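# Stack the small carton onto the large carton

## Task

Set the small carton down on the top face of the large carton so that no part of it overhangs the edge, and have it stay there resting on its own, not held by the robot; afterwards switch the suction off and withdraw the tool.

## Robot and tools

Robot: one arm carrying a vacuum tool with four suction cups in two pairs. Channel a drives the two cups at y = -70 mm and channel b the two at y = +70 mm; within each pair the cups sit at x = -35 and +35 mm. These are measured in the frame of the cup point, the centre of the four cup rims when nothing touches them. The cups point along the cup point's +z axis. Each cup is 36 mm wide, and the tool body reaches 148 mm to either side along the cup point's y axis. The only camera is cam_wrist (504x504).

Frames: the state line reports end_effector_position (metres) and end_effector_quat_wxyz in the scene frame. Its origin is on the table surface beneath the arm base, +z is up, and +y lies to the left when facing along +x. The base may be slightly tilted. The printed position can be off a little, more so at long reach.

The 8-number row (shared by execute_actions and move): dx, dy, dz, rx, ry, rz, suction_a, suction_b, all in [-1, 1]. The first six are an offset, not a pose. They are expressed in the cup point's own axes and measured from the cup point pose in the latest result that shows it. Before any result in the scene has shown it, and for the second or later call within one reply, they are measured from wherever the robot is when that action begins. Scale: 1.0 equals 0.6 m for dx, dy, dz and 180 degrees for rotation; rx, ry, rz form a single rotation vector. The last two numbers are absolute vacuum levels for each channel: 1 is full vacuum (about 75 kPa under ambient), fractions ask for part of that, and 0.01 or less switches the channel off. A channel keeps its last setting until changed.

execute_actions: argument actions is a list holding at most one item, plus optional pictures (boolean). An empty list just reports the state. An action {"rows": [...], "steps": n} gives 1 to 15 rows and up to 15 steps of 1/30 s; one row is used per step and the final row repeats to fill the count. Every row is counted from the same starting pose, so rows do not accumulate. A wait {"steps": n} (up to 300) sends nothing new and finishes n steps after the previous result, with your thinking time included. A rejected call does nothing to the robot.

move: target is one row as above; speed is in m/s from 0.002 to 0.5 (default 0.25), and rotation is capped at twice that value in rad/s. It drives the cup point along a straight line toward the target over 0.5 to 10 s, stopping wherever it is after 10 s. Suction values are applied at the start. It does not avoid obstacles, the real tool lags and can overshoot the nominal speed, especially with the arm nearly straight. The result adds a "move:" line with the ending (done, off_target, moving, held, fault) and the limits involved (paced means the sent pose was clipped; held means some steps were blocked, after which the arm may suddenly move fast), plus the remaining distance to target.

wait: seconds from 0 to 10; the robot is sent nothing new. zoom_image: camera "cam_wrist" and region [x0, y0, x1, y1] in pixels, origin top-left, at most 504 by 504. finished_scene: pass the number of the current scene; it is final and reports success.

Motion details: each control step clips the commanded pose to within 70 mm and 16 degrees of the measured one, and position is favoured over orientation. After an action ends the arm continues only toward the last clipped pose, so large offsets may need several calls; check the reported pose. The "Hand target" line shows where the controller is heading. Sending all-zero offsets is not a pause: it pulls the arm back to the reference pose.

Result lines: HELD marks steps where the clearance check (which treats the base mount as part of the arm) withheld some or all of your row; "pose unreachable" says that check altered or blocked a command. suction_measured_a / _b give achieved vacuum; a reading near 0 means no seal. On a sealed surface the reading ends up to 0.17 under the command (0.27 with both channels on); leaks lower it further. part_present_a / _b switch to 1 at 0.54 and back to 0 below 0.49. Flange force is the controller's noisy estimate of external force, including held weight; "no reading" means unavailable. MOTOR HOT warns of overheating; holding loads heats motors, and reaching the limit brakes the arm (OVER-TEMPERATURE FAULT).

Gripping: place both rims of a channel fully on a smooth flat face, away from edges, seams and holes. If one cup of an active channel is open, the shared pump loses vacuum for the other channel too. Under vacuum the cups compress, so the object rides up to about 12 mm nearer the tool. To release, set the carton down until it rests, switch both channels off, then lift at least 15 mm. A cup stuck to the table pins the tool; switch its channel off.

Avoid: the arm is stiff, so aiming even slightly beyond a firm contact can fault it. Contact torque at a joint's limit (waist, shoulder, elbow 139 N m; forearm roll, wrist pitch, wrist roll 34.8 N m) or any external force of 150 N stops the arm for 10 s and cancels the rest of the call. Approach contacts slowly. Don't drop, slam or drag cartons, and never push anything off the table. A loose object may occasionally get nudged by an outside push, so confirm the final placement.

Each tool is called in YAML: its name, and indented under it one key for each argument.

## Session

execute_actions:
  actions: []

Scene clock: 0.00 s of 5300.00 s.
end_effector_position=(+0.4998, +0.0079, +0.3674) suction_measured_a=0.00 part_present_a=0 suction_measured_b=0.00 part_present_b=0 end_effector_quat_wxyz=(-0.002, +0.697, +0.717, +0.006)
Joint positions: [ 0.265  0.133  0.192  0.002 -1.628 -1.831]
Joint velocities: [-0.    -0.     0.001  0.001  0.001  0.001]
Flange force (N, the push that the arm receives, along the end effector's own x y z axes): no reading
Hand target: +0.500, +0.008, +0.367; -0.002, +0.697, +0.717, +0.006

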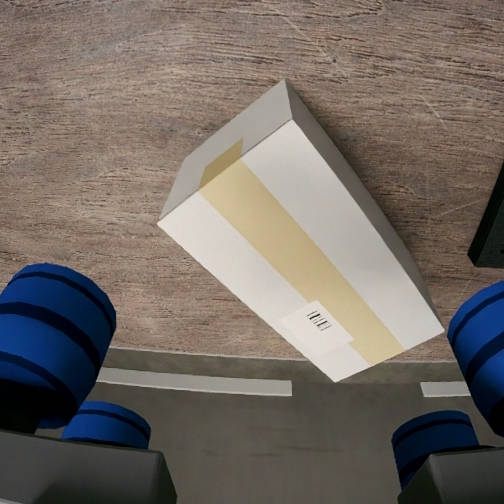

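move:
  target: [0,0,-0.4,0,0,0,0,0]

Scene clock: 5.53 s of 5300.00 s.
end_effector_position=(+0.4993, +0.0050, +0.6073) suction_measured_a=0.00 part_present_a=0 suction_measured_b=0.00 part_present_b=0 end_effector_quat_wxyz=(-0.002, +0.698, +0.717, +0.006)
Joint positions: [ 0.265  0.45   1.229  0.002 -2.349 -1.831]
Joint velocities: [-0.001  0.016  0.03  -0.004 -0.019 -0.002]
Flange force (N, the push that the arm receives, along the end effector's own x y z axes): no reading
Hand target: +0.499, +0.005, +0.607; -0.003, +0.698, +0.717, +0.006
Off the commanded pose: 0.001 m, 0 deg.
After step 90, 0.87 s passed at rest.
move: done

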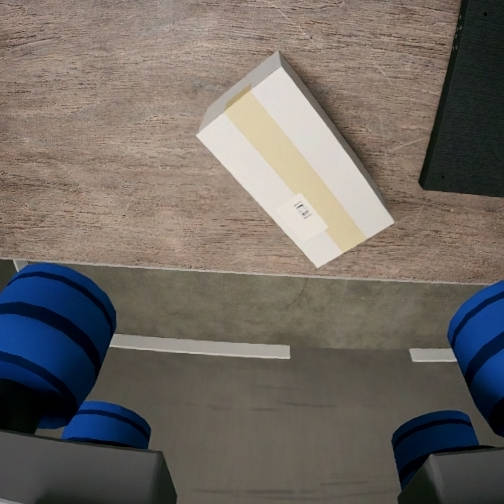

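move:
  target: [0,0,0.1,0,-0.3,0,0,0]

Scene clock: 17.40 s of 5300.00 s.
end_effector_position=(+0.4994, +0.0062, +0.5476) suction_measured_a=0.00 part_present_a=0 suction_measured_b=0.00 part_present_b=0 end_effector_quat_wxyz=(+0.323, +0.623, +0.641, -0.312)
Joint positions: [ 0.581  0.281  0.29   0.862 -2.034 -1.926]
Joint velocities: [ 0.    -0.    -0.003  0.001  0.    -0.001]
Flange force (N, the push that the arm receives, along the end effector's own x y z axes): [-2.6 2.9 -4.8]
Hand target: +0.499, +0.006, +0.548; +0.323, +0.623, +0.641, -0.312
Off the commanded pose: 0.001 m, 0 deg.
After step 90, 6.57 s passed at rest.
move: done

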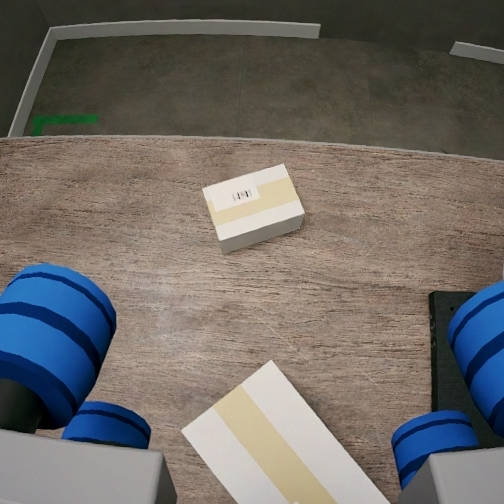

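move:
  target: [-0.22,0,0.727,0,0.3,0,0,0]

Scene clock: 30.50 s of 5300.00 s.
end_effector_position=(+0.5103, -0.4235, +0.3916) suction_measured_a=0.00 part_present_a=0 suction_measured_b=0.00 part_present_b=0 end_effector_quat_wxyz=(-0.002, +0.697, +0.717, +0.005)
Joint positions: [-0.511  0.616  0.915  0.002 -1.869 -1.055]
Joint velocities: [-0.002  0.008  0.012 -0.    -0.008  0.002]
Flange force (N, the push that the arm receives, along the end effector's own x y z axes): no reading
Hand target: +0.510, -0.424, +0.392; -0.003, +0.697, +0.717, +0.005
Off the commanded pose: 0.003 m, 0 deg.
After step 90, 7.63 s passed at rest.
move: done

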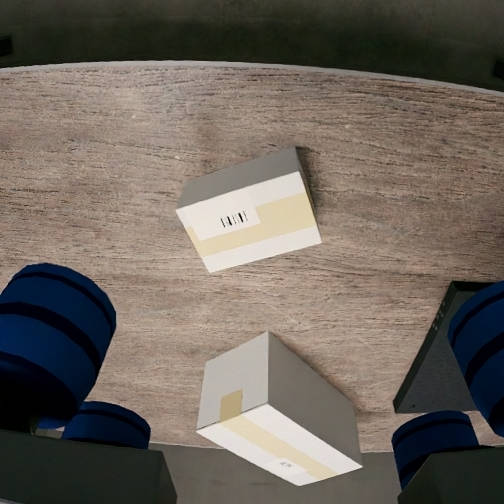

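move:
  target: [0.178,0.038,0.32,0,0,0.4,0,0]

Scene clock: 48.23 s of 5300.00 s.
end_effector_position=(+0.5310, -0.3134, +0.2013) suction_measured_a=0.00 part_present_a=0 suction_measured_b=0.00 part_present_b=0 end_effector_quat_wxyz=(-0.005, +0.985, +0.171, +0.003)
Joint positions: [-0.339  0.462  0.233  0.002 -1.341 -2.483]
Joint velocities: [ 0.001 -0.    -0.002  0.001  0.001 -0.003]
Flange force (N, the push that the arm receives, along the end effector's own x y z axes): [5.5 4.5 -1.2]
Hand target: +0.531, -0.313, +0.201; -0.005, +0.985, +0.171, +0.003
Off the commanded pose: 0.001 m, 0 deg.
After step 90, 11.80 s passed at rest.
move: done

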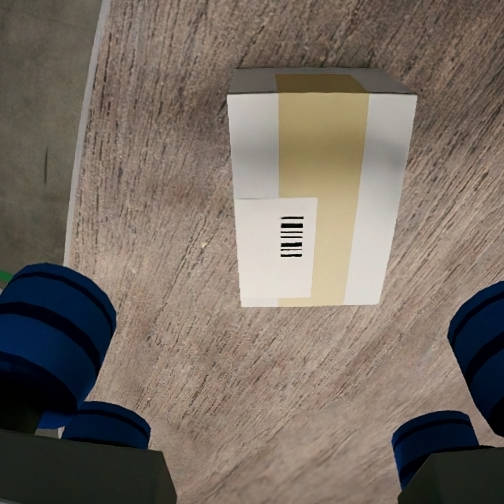

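move:
  target: [0,0.06,0.12,0,0,0,0,0]
  speed: 0.1

Scene clock: 53.77 s of 5300.00 s.
end_effector_position=(+0.5432, -0.3463, +0.1289) suction_measured_a=0.00 part_present_a=0 suction_measured_b=0.00 part_present_b=0 end_effector_quat_wxyz=(-0.005, +0.985, +0.171, +0.003)
Joint positions: [-0.385  0.581  0.237  0.002 -1.225 -2.437]
Joint velocities: [-0.001  0.002  0.    -0.001  0.001  0.   ]
Flange force (N, the push that the arm receives, along the end effector's own x y z axes): [3.8 3.1 -0.7]
Hand target: +0.543, -0.346, +0.129; -0.005, +0.985, +0.171, +0.003
Off the commanded pose: 0.000 m, 0 deg.
After step 90, 1.37 s passed at rest.
move: done

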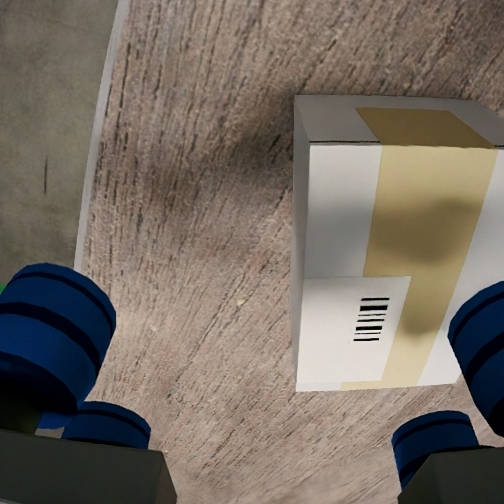

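move:
  target: [0,0,0.05,0,0,0,0,0]
  speed: 0.05

Scene clock: 59.70 s of 5300.00 s.
end_effector_position=(+0.5433, -0.3459, +0.0990) suction_measured_a=0.00 part_present_a=0 suction_measured_b=0.00 part_present_b=0 end_effector_quat_wxyz=(-0.005, +0.985, +0.171, +0.003)
Joint positions: [-0.385  0.608  0.205  0.002 -1.166 -2.437]
Joint velocities: [ 0.001  0.001 -0.001 -0.001  0.003 -0.001]
Flange force (N, the push that the arm receives, along the end effector's own x y z axes): [3.1 2.6 1.0]
Hand target: +0.543, -0.346, +0.099; -0.005, +0.985, +0.171, +0.003
Off the commanded pose: 0.000 m, 0 deg.
After step 90, 2.03 s passed at rest.
move: done

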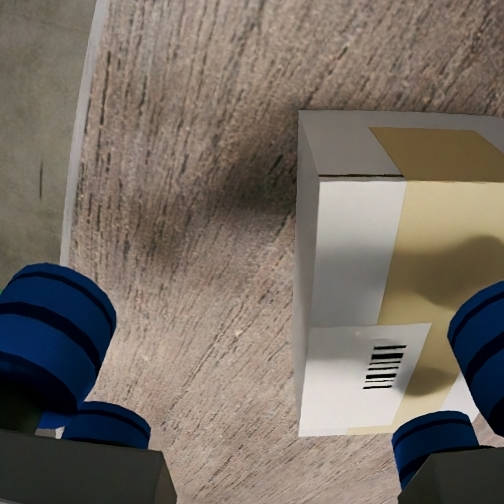

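move:
  target: [-0.01,0,0.045,0,0,0,1,0]
  speed: 0.03

Scene clock: 63.97 s of 5300.00 s.
end_effector_position=(+0.5377, -0.3475, +0.0720) suction_measured_a=0.59 part_present_a=1 suction_measured_b=0.00 part_present_b=0 end_effector_quat_wxyz=(-0.005, +0.985, +0.171, +0.003)
Joint positions: [-0.391  0.627  0.167  0.002 -1.109 -2.431]
Joint velocities: [ 0.002  0.001 -0.002 -0.     0.    -0.   ]
Flange force (N, the push that the arm receives, along the end effector's own x y z axes): [4.0 3.7 4.4]
Hand target: +0.538, -0.347, +0.072; -0.005, +0.985, +0.171, +0.003
Off the commanded pose: 0.000 m, 0 deg.
After step 90, 0.10 s passed at rest.
move: done

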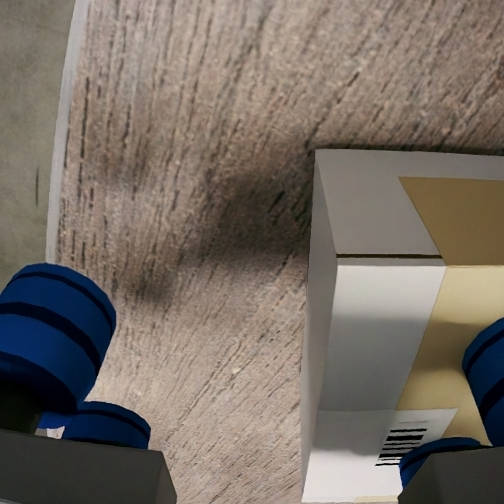

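move:
  target: [0,0,-0.4,0,0,0,1,0]
  speed: 0.15

move:
  target: [0.273,-0.82,0,0,0,-0.585,1,0]
  speed: 0.2

Scene clock: 72.70 s of 5300.00 s.
end_effector_position=(+0.5370, -0.3510, +0.3120) suction_measured_a=0.94 part_present_a=1 suction_measured_b=0.00 part_present_b=0 end_effector_quat_wxyz=(-0.005, +0.985, +0.170, +0.003)
Joint positions: [-0.391  0.501  0.55   0.002 -1.618 -2.431]
Joint velocities: [-0.002  0.001  0.003 -0.002  0.    -0.001]
Flange force (N, the push that the arm receives, along the end effector's own x y z axes): [1.1 0.5 3.3]
Hand target: +0.537, -0.351, +0.312; -0.005, +0.985, +0.171, +0.003
Off the commanded pose: 0.001 m, 0 deg.
After step 100, 3.40 s passed at rest.
move: done

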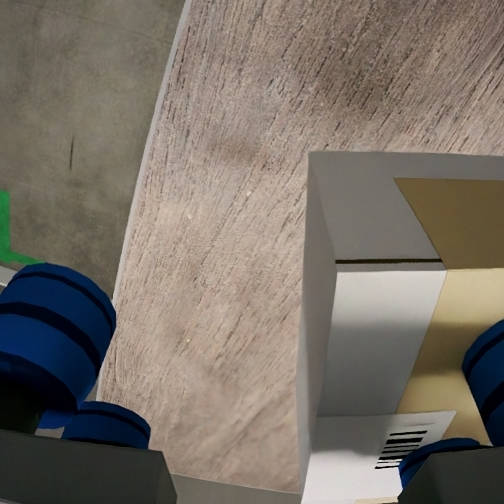

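Scene clock: 77.70 s of 5300.00 s.
end_effector_position=(+0.5278, +0.1683, +0.3189) suction_measured_a=0.94 part_present_a=1 suction_measured_b=0.00 part_present_b=0 end_effector_quat_wxyz=(+0.000, +0.462, +0.887, +0.007)
Joint positions: [ 0.529  0.273  0.24   0.003 -1.537 -1.514]
Joint velocities: [ 0.002  0.001  0.001 -0.    -0.     0.002]
Flange force (N, the push that the arm receives, along the end effector's own x y z axes): [-5.2 7.5 0.4]
Hand target: +0.528, +0.168, +0.319; +0.000, +0.462, +0.887, +0.007
Off the commanded pose: 0.002 m, 0 deg.
move: done

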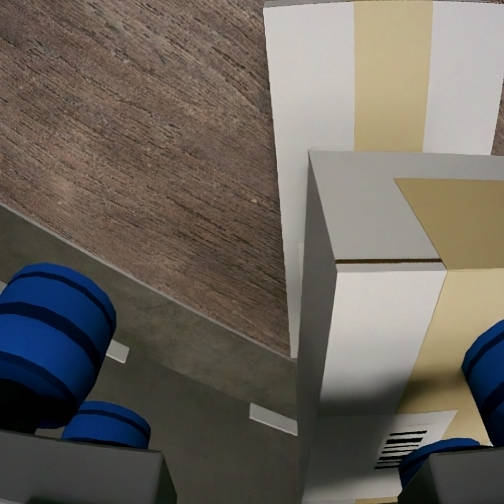

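move:
  target: [0.05,-0.02,0.09,0,0,-0.02,1,0]
  speed: 0.08

Scene clock: 85.17 s of 5300.00 s.
end_effector_position=(+0.5009, +0.1869, +0.2650) suction_measured_a=0.94 part_present_a=1 suction_measured_b=0.00 part_present_b=0 end_effector_quat_wxyz=(+0.000, +0.434, +0.901, +0.007)
Joint positions: [ 0.585  0.236  0.068  0.003 -1.402 -1.507]
Joint velocities: [-0.001 -0.    -0.001  0.001  0.     0.   ]
Flange force (N, the push that the arm receives, along the end effector's own x y z axes): [0.4 1.8 2.2]
Hand target: +0.501, +0.187, +0.265; +0.000, +0.434, +0.901, +0.007
Off the commanded pose: 0.000 m, 0 deg.
After step 90, 3.33 s passed at rest.
move: done

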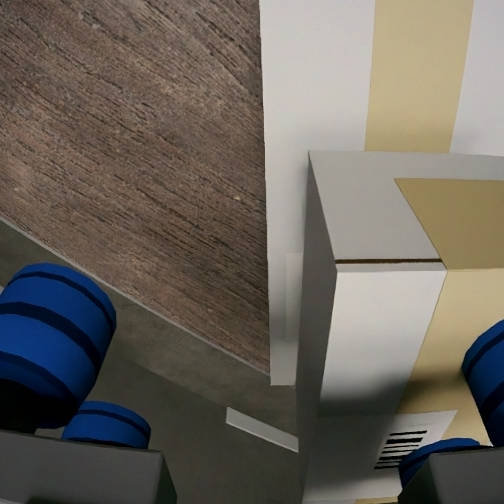

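move:
  target: [-0.05,0,0.05,0,0,0,1,0]
  speed: 0.05

Scene clock: 90.90 s of 5300.00 s.
end_effector_position=(+0.5196, +0.1637, +0.2348) suction_measured_a=0.94 part_present_a=1 suction_measured_b=0.00 part_present_b=0 end_effector_quat_wxyz=(+0.000, +0.434, +0.901, +0.007)
Joint positions: [ 0.528  0.275  0.045  0.003 -1.34  -1.45 ]
Joint velocities: [-0.001  0.001  0.    -0.    -0.     0.001]
Flange force (N, the push that the arm receives, along the end effector's own x y z axes): [-0.6 1.7 2.8]
Hand target: +0.520, +0.164, +0.235; +0.000, +0.434, +0.901, +0.007
Off the commanded pose: 0.000 m, 0 deg.
After step 90, 1.57 s passed at rest.
move: done

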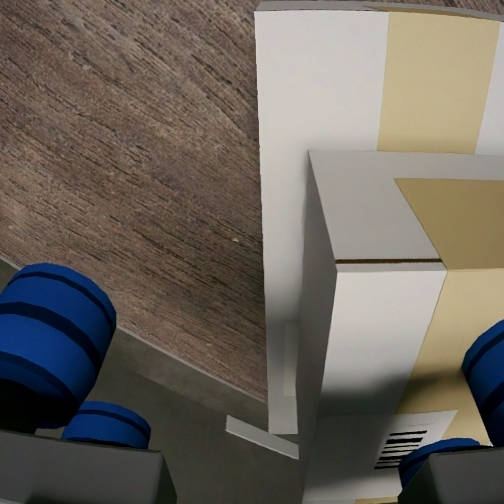

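Good. Lower carefully.

move:
  target: [0,0,0.025,0,0,0,1,0]
  speed: 0.02

move:
  target: [0,0,0.012,0,0,0,1,0]
  speed: 0.02

Scene clock: 97.07 s of 5300.00 s.
end_effector_position=(+0.5196, +0.1638, +0.2198) suction_measured_a=0.94 part_present_a=1 suction_measured_b=0.00 part_present_b=0 end_effector_quat_wxyz=(+0.000, +0.434, +0.901, +0.007)
Joint positions: [ 0.528  0.284  0.021  0.003 -1.306 -1.45 ]
Joint velocities: [-0.001  0.    -0.002  0.001  0.002  0.001]
Flange force (N, the push that the arm receives, along the end effector's own x y z axes): [0.1 2.3 2.6]
Hand target: +0.520, +0.164, +0.220; +0.000, +0.434, +0.901, +0.007
Off the commanded pose: 0.000 m, 0 deg.
After step 90, 2.17 s passed at rest.
move: done

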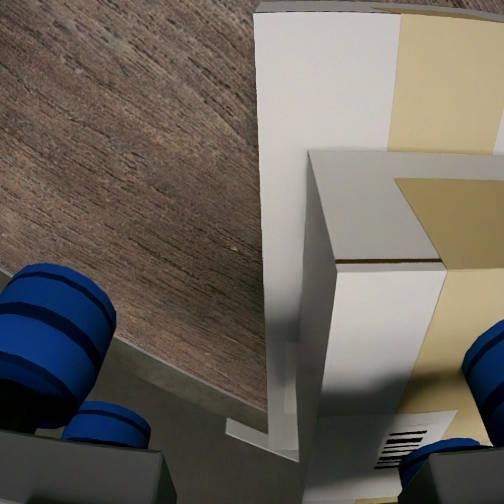

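Scene clock: 97.77 s of 5300.00 s.
end_effector_position=(+0.5197, +0.1639, +0.2128) suction_measured_a=0.94 part_present_a=1 suction_measured_b=0.00 part_present_b=0 end_effector_quat_wxyz=(+0.000, +0.434, +0.901, +0.007)
Joint positions: [ 0.528  0.288  0.009  0.003 -1.291 -1.45 ]
Joint velocities: [ 0.001  0.001 -0.    -0.     0.004  0.   ]
Flange force (N, the push that the arm receives, along the end effector's own x y z axes): [4.5 3.3 -19.7]
Hand target: +0.520, +0.164, +0.213; +0.000, +0.434, +0.901, +0.007
Off the commanded pose: 0.000 m, 0 deg.
move: done

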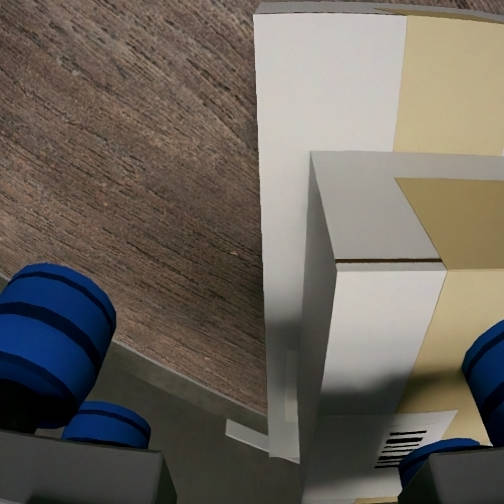

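execute_actions:
  actions:
    - {"rows":[[0,0,0,0,0,0,0,0]],"steps":15}
  pictures: false

move:
  target: [-0.1,-0.1,-0.25,0,0,0,0,0]
  speed: 0.1

Scene clock: 102.23 s of 5300.00 s.
end_effector_position=(+0.5197, +0.1639, +0.2128) suction_measured_a=0.00 part_present_a=0 suction_measured_b=0.00 part_present_b=0 end_effector_quat_wxyz=(+0.000, +0.434, +0.901, +0.007)
Joint positions: [ 0.528  0.288  0.009  0.003 -1.291 -1.45 ]
Joint velocities: [ 0.    -0.    -0.     0.    -0.001 -0.   ]
Flange force (N, the push that the arm receives, along the end effector's own x y z axes): [6.5 -1.5 -42.5]
Hand target: +0.520, +0.164, +0.213; +0.000, +0.434, +0.901, +0.007
Off the commanded pose: 0.000 m, 0 deg.
Steps of this call (steps 1 to 90: nothing new was sent; then 0.97 s passed at rest; steps 91 to 105: all 15 steps of this action). Readings (end_effector_position | what the end effector reports):
91: (+0.5196, +0.1639, +0.2126) | suction_measured_a=0.60 part_present_a=1 suction_measured_b=0.00 part_present_b=0
92: (+0.5197, +0.1639, +0.2126) | suction_measured_a=0.09 part_present_a=0 suction_measured_b=0.00 part_present_b=0
94: (+0.5197, +0.1639, +0.2127) | suction_measured_a=0.00 part_present_a=0 suction_measured_b=0.00 part_present_b=0
98: (+0.5197, +0.1639, +0.2128) | suction_measured_a=0.00 part_present_a=0 suction_measured_b=0.00 part_present_b=0
105: the state above

Scene clock: 104.53 s of 5300.00 s.
end_effector_position=(+0.5095, +0.0776, +0.3617) suction_measured_a=0.00 part_present_a=0 suction_measured_b=0.00 part_present_b=0 end_effector_quat_wxyz=(+0.000, +0.434, +0.901, +0.006)
Joint positions: [ 0.391  0.173  0.221  0.003 -1.618 -1.313]
Joint velocities: [-0.    -0.     0.002  0.    -0.001  0.002]
Flange force (N, the push that the arm receives, along the end effector's own x y z axes): [1.9 -1.9 0.6]
Hand target: +0.509, +0.078, +0.362; +0.000, +0.434, +0.901, +0.007
Off the commanded pose: 0.000 m, 0 deg.
move: done

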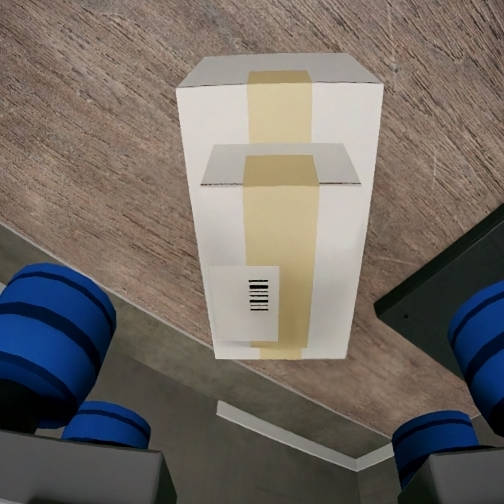

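finished_scene:
  scene: 1

The scene is finished: the task was done.


## Next scene

The same job, from a new start.

execute_actions:
  actions: []

Scene clock: 0.00 s of 5300.00 s.
end_effector_position=(+0.4998, +0.0079, +0.3674) suction_measured_a=0.00 part_present_a=0 suction_measured_b=0.00 part_present_b=0 end_effector_quat_wxyz=(-0.002, +0.697, +0.717, +0.006)
Joint positions: [ 0.265  0.133  0.192  0.002 -1.628 -1.831]
Joint velocities: [-0.001 -0.     0.001 -0.     0.    -0.   ]
Flange force (N, the push that the arm receives, along the end effector's own x y z axes): no reading
Hand target: +0.500, +0.008, +0.367; -0.002, +0.697, +0.717, +0.006

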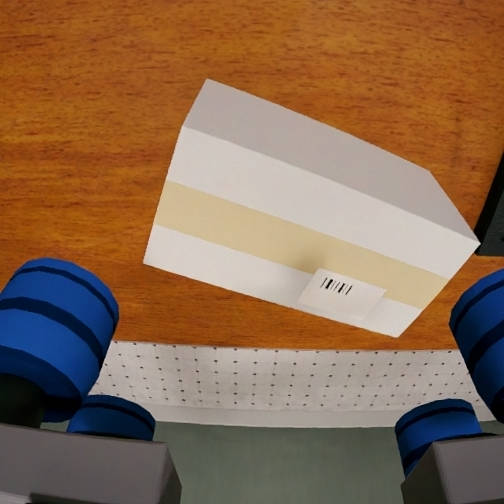

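move:
  target: [-0.72,0.0,-0.04,0,0,0,0,0]

Scene clock: 7.17 s of 5300.00 s.
end_effector_position=(+0.5103, -0.4249, +0.3852) suction_measured_a=0.00 part_present_a=0 suction_measured_b=0.00 part_present_b=0 end_effector_quat_wxyz=(-0.003, +0.697, +0.717, +0.005)
Joint positions: [-0.513  0.612  0.894  0.002 -1.852 -1.054]
Joint velocities: [-0.002  0.008  0.014  0.    -0.01   0.001]
Flange force (N, the push that the arm receives, along the end effector's own x y z axes): [-3.7 5.2 -2.6]
Hand target: +0.510, -0.425, +0.385; -0.003, +0.697, +0.717, +0.005
Off the commanded pose: 0.002 m, 0 deg.
After step 90, 1.90 s passed at rest.
move: done

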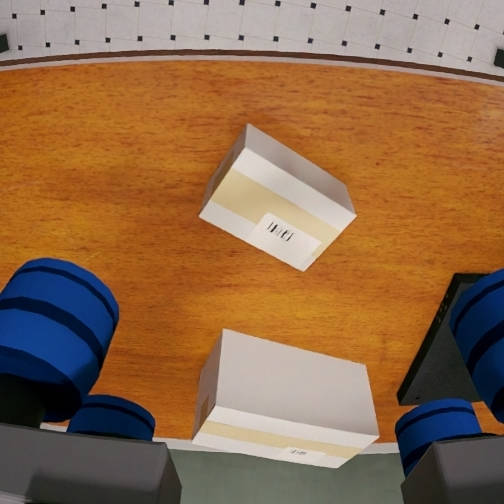

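move:
  target: [0.317,0.025,0.41,0,0,-0.306,0,0]

Scene clock: 14.00 s of 5300.00 s.
end_effector_position=(+0.5212, -0.2308, +0.1421) suction_measured_a=0.00 part_present_a=0 suction_measured_b=0.00 part_present_b=0 end_effector_quat_wxyz=(+0.000, +0.286, +0.958, +0.006)
Joint positions: [-0.207  0.397 -0.006  0.002 -1.167 -0.399]
Joint velocities: [ 0.002  0.    -0.001  0.     0.001  0.002]
Flange force (N, the push that the arm receives, along the end effector's own x y z axes): [-0.8 -0.9 -2.4]
Hand target: +0.521, -0.231, +0.142; +0.000, +0.286, +0.958, +0.006
Off the commanded pose: 0.001 m, 0 deg.
After step 90, 1.47 s passed at rest.
move: done

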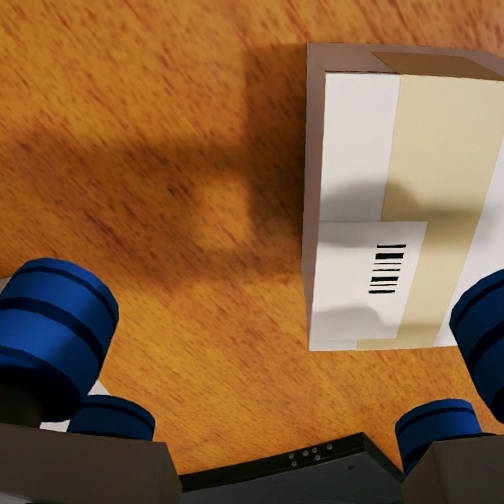

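move:
  target: [-0.045,-0.013,0.07,0,0,0,0,0]
  speed: 0.08

Scene clock: 19.93 s of 5300.00 s.
end_effector_position=(+0.5394, -0.2516, +0.0999) suction_measured_a=0.00 part_present_a=0 suction_measured_b=0.00 part_present_b=0 end_effector_quat_wxyz=(+0.000, +0.286, +0.958, +0.006)
Joint positions: [-0.237  0.498  0.033  0.002 -1.105 -0.368]
Joint velocities: [-0.002  0.003  0.002  0.001  0.    -0.   ]
Flange force (N, the push that the arm receives, along the end effector's own x y z axes): [0.0 0.2 0.3]
Hand target: +0.539, -0.252, +0.100; +0.000, +0.286, +0.958, +0.006
Off the commanded pose: 0.000 m, 0 deg.
After step 90, 1.97 s passed at rest.
move: done

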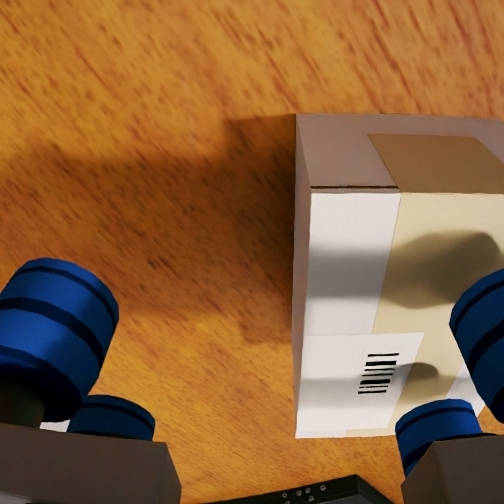

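move:
  target: [0,0.004,0.042,0,0,0,1,0]
  speed: 0.03

move:
  target: [0,0,-0.33,0,0,0,1,0]
  speed: 0.15

move:
  target: [0.457,0.55,0,0,0,-0.06,1,0]
  speed: 0.2

Scene clock: 27.13 s of 5300.00 s.
end_effector_position=(+0.5408, -0.2492, +0.0748) suction_measured_a=0.73 part_present_a=1 suction_measured_b=0.00 part_present_b=0 end_effector_quat_wxyz=(+0.000, +0.286, +0.958, +0.006)
Joint positions: [-0.233  0.527  0.012  0.002 -1.054 -0.372]
Joint velocities: [ 0.001  0.001 -0.    -0.001  0.002 -0.   ]
Flange force (N, the push that the arm receives, along the end effector's own x y z axes): [-4.1 -3.7 2.4]
Hand target: +0.541, -0.249, +0.075; +0.000, +0.286, +0.958, +0.006
Off the commanded pose: 0.000 m, 0 deg.
After step 90, 3.07 s passed at rest.
move: done

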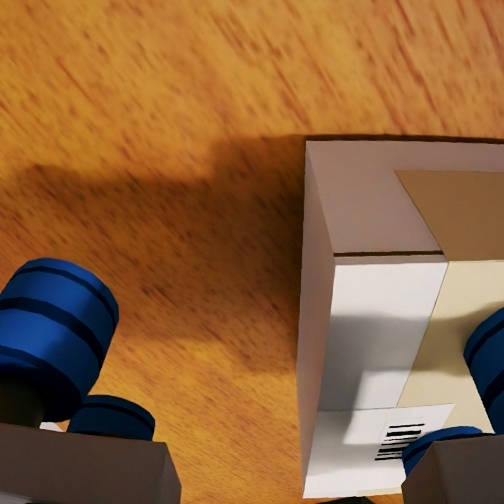

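Scene clock: 28.87 s of 5300.00 s.
end_effector_position=(+0.5404, -0.2521, +0.2728) suction_measured_a=1.00 part_present_a=1 suction_measured_b=0.00 part_present_b=0 end_effector_quat_wxyz=(+0.001, +0.286, +0.958, +0.006)
Joint positions: [-0.233  0.382  0.288  0.003 -1.476 -0.372]
Joint velocities: [-0.     0.001  0.004 -0.005 -0.002 -0.001]
Flange force (N, the push that the arm receives, along the end effector's own x y z axes): [-2.0 1.7 2.7]
Hand target: +0.540, -0.252, +0.273; +0.000, +0.286, +0.958, +0.006
Off the commanded pose: 0.001 m, 0 deg.
move: done

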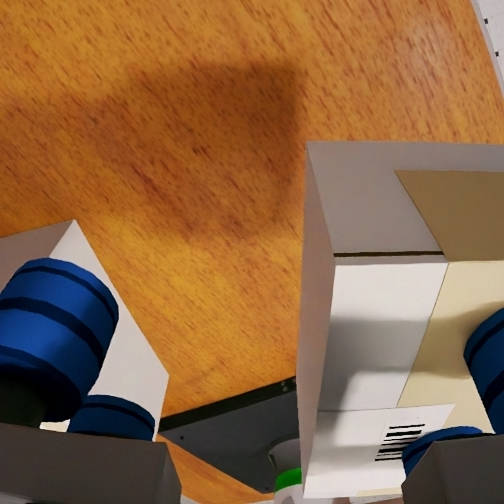

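Scene clock: 31.47 s of 5300.00 s.
end_effector_position=(+0.4939, +0.1751, +0.2782) suction_measured_a=1.00 part_present_a=1 suction_measured_b=0.00 part_present_b=0 end_effector_quat_wxyz=(+0.002, +0.195, +0.981, +0.006)
Joint positions: [ 0.574  0.205  0.062  0.003 -1.427 -0.99 ]
Joint velocities: [ 0.001  0.001  0.002  0.001  0.002 -0.002]
Flange force (N, the push that the arm receives, along the end effector's own x y z axes): [0.6 1.8 3.3]
Hand target: +0.494, +0.175, +0.278; +0.002, +0.195, +0.981, +0.006
Off the commanded pose: 0.002 m, 0 deg.
move: done

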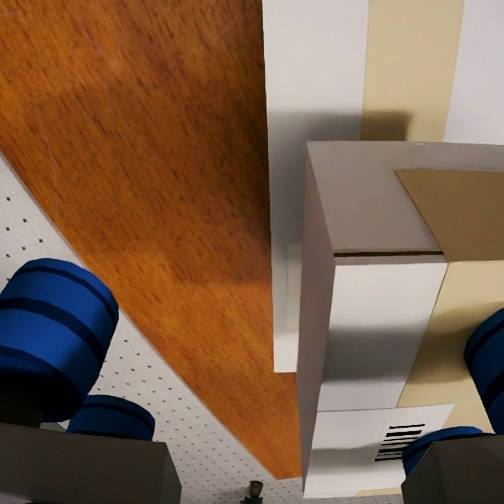

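move:
  target: [-0.05,-0.015,0.075,0,0,0,1,0]
  speed: 0.05

move:
  target: [0,0,0.015,0,0,0,1,0]
  speed: 0.02

Scene clock: 36.87 s of 5300.00 s.
end_effector_position=(+0.5182, +0.1558, +0.2331) suction_measured_a=1.00 part_present_a=1 suction_measured_b=0.00 part_present_b=0 end_effector_quat_wxyz=(+0.002, +0.195, +0.981, +0.006)
Joint positions: [ 0.516  0.267  0.031  0.003 -1.334 -0.933]
Joint velocities: [-0.001  0.001 -0.001 -0.001 -0.001  0.   ]
Flange force (N, the push that the arm receives, along the end effector's own x y z axes): [0.6 3.9 2.3]
Hand target: +0.518, +0.156, +0.233; +0.002, +0.195, +0.981, +0.006
Off the commanded pose: 0.000 m, 0 deg.
After step 90, 0.97 s passed at rest.
move: done

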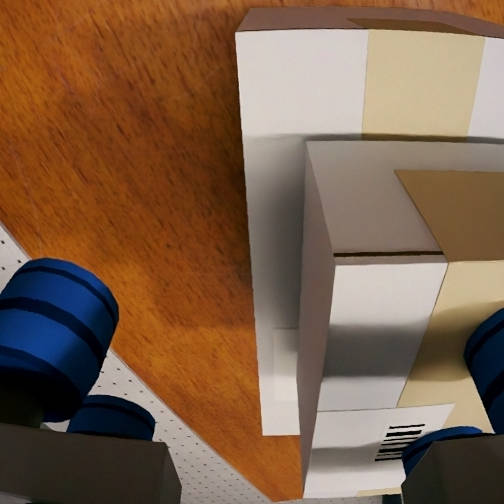

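Scene clock: 37.60 s of 5300.00 s.
end_effector_position=(+0.5182, +0.1559, +0.2241) suction_measured_a=1.00 part_present_a=1 suction_measured_b=0.00 part_present_b=0 end_effector_quat_wxyz=(+0.002, +0.195, +0.981, +0.006)
Joint positions: [ 0.516  0.272  0.017  0.003 -1.314 -0.933]
Joint velocities: [-0.001  0.    -0.001  0.     0.001 -0.001]
Flange force (N, the push that the arm receives, along the end effector's own x y z axes): [-1.9 2.3 1.5]
Hand target: +0.518, +0.156, +0.224; +0.002, +0.195, +0.981, +0.006
Off the commanded pose: 0.000 m, 0 deg.
move: done

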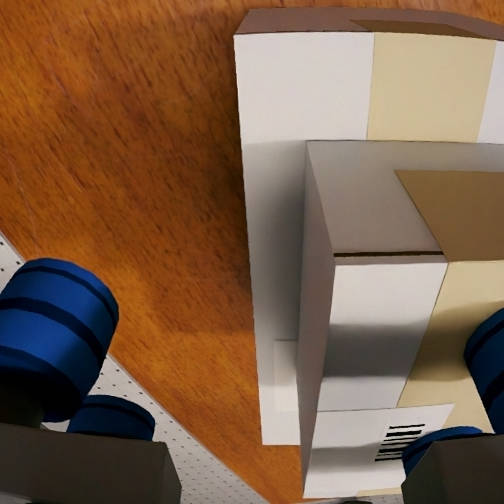

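move:
  target: [0,0,0.01,0,0,0,1,0]
  speed: 0.02

Scene clock: 50.93 s of 5300.00 s.
end_effector_position=(+0.5186, +0.1558, +0.2223) suction_measured_a=1.00 part_present_a=1 suction_measured_b=0.00 part_present_b=0 end_effector_quat_wxyz=(+0.003, +0.195, +0.981, +0.007)
Joint positions: [ 0.516  0.272  0.012  0.004 -1.307 -0.933]
Joint velocities: [-0.    -0.    -0.001 -0.001 -0.002  0.   ]
Flange force (N, the push that the arm receives, along the end effector's own x y z axes): [8.6 2.8 -25.2]
Hand target: +0.519, +0.156, +0.222; +0.003, +0.195, +0.981, +0.007
Off the commanded pose: 0.004 m, 0 deg.
FORCE FAULT: contact force on the arm reached its limit, and the arm stopped for 10 seconds. The contact can be on any part of the arm, not only on its tool. The arm's remaining commands of this call were not run. The arm holds still and accepts commands again. Move the arm away from the contact; if what it grips holds it there, let go first. Pushing or pulling that hard again can fault the arm again.
move: fault

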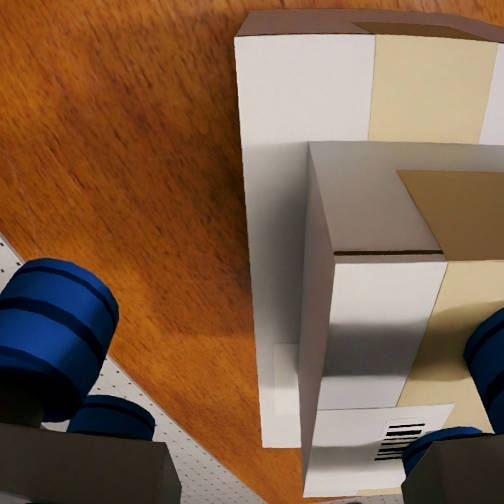

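execute_actions:
  actions:
    - {"rows":[[0,0,0,0,0,0,0,0]],"steps":8}
  pictures: false

move:
  target: [-0.1,-0.1,-0.25,0,0,0,0,0]
  speed: 0.1

Scene clock: 54.97 s of 5300.00 s.
end_effector_position=(+0.5186, +0.1558, +0.2223) suction_measured_a=0.00 part_present_a=0 suction_measured_b=0.00 part_present_b=0 end_effector_quat_wxyz=(+0.003, +0.195, +0.981, +0.007)
Joint positions: [ 0.516  0.272  0.012  0.004 -1.307 -0.933]
Joint velocities: [-0.001 -0.     0.     0.     0.001 -0.001]
Flange force (N, the push that the arm receives, along the end effector's own x y z axes): [13.3 3.1 -48.7]
Hand target: +0.519, +0.156, +0.222; +0.003, +0.195, +0.981, +0.007
Off the commanded pose: 0.000 m, 0 deg.
Steps of this call (steps 1 to 90: nothing new was sent; then 0.77 s passed at rest; steps 91 to 98: all 8 steps of this action). Readings (end_effector_position | what the end effector reports):
91: (+0.5186, +0.1558, +0.2223) | suction_measured_a=0.74 part_present_a=1 suction_measured_b=0.00 part_present_b=0
92: (+0.5186, +0.1558, +0.2223) | suction_measured_a=0.14 part_present_a=0 suction_measured_b=0.00 part_present_b=0
94: (+0.5186, +0.1558, +0.2223) | suction_measured_a=0.00 part_present_a=0 suction_measured_b=0.00 part_present_b=0
98: the state above

Scene clock: 57.30 s of 5300.00 s.
end_effector_position=(+0.5501, +0.0753, +0.3714) suction_measured_a=0.00 part_present_a=0 suction_measured_b=0.00 part_present_b=0 end_effector_quat_wxyz=(+0.003, +0.195, +0.981, +0.006)
Joint positions: [ 0.358  0.277  0.37   0.004 -1.66  -0.774]
Joint velocities: [-0.002  0.001  0.003 -0.001 -0.001  0.001]
Flange force (N, the push that the arm receives, along the end effector's own x y z axes): [-0.7 1.0 -0.3]
Hand target: +0.550, +0.075, +0.371; +0.003, +0.195, +0.981, +0.006
Off the commanded pose: 0.001 m, 0 deg.
move: done

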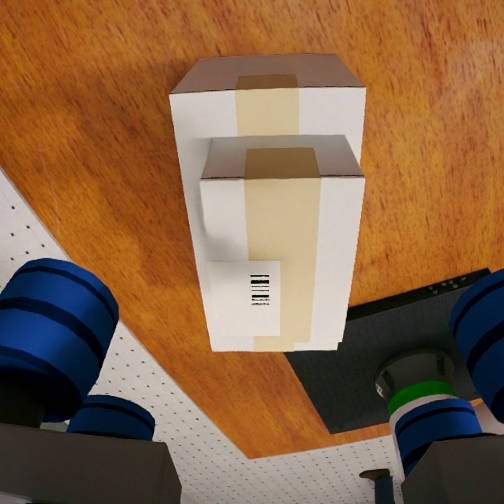

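finished_scene:
  scene: 2

The scene is finished: the task was done.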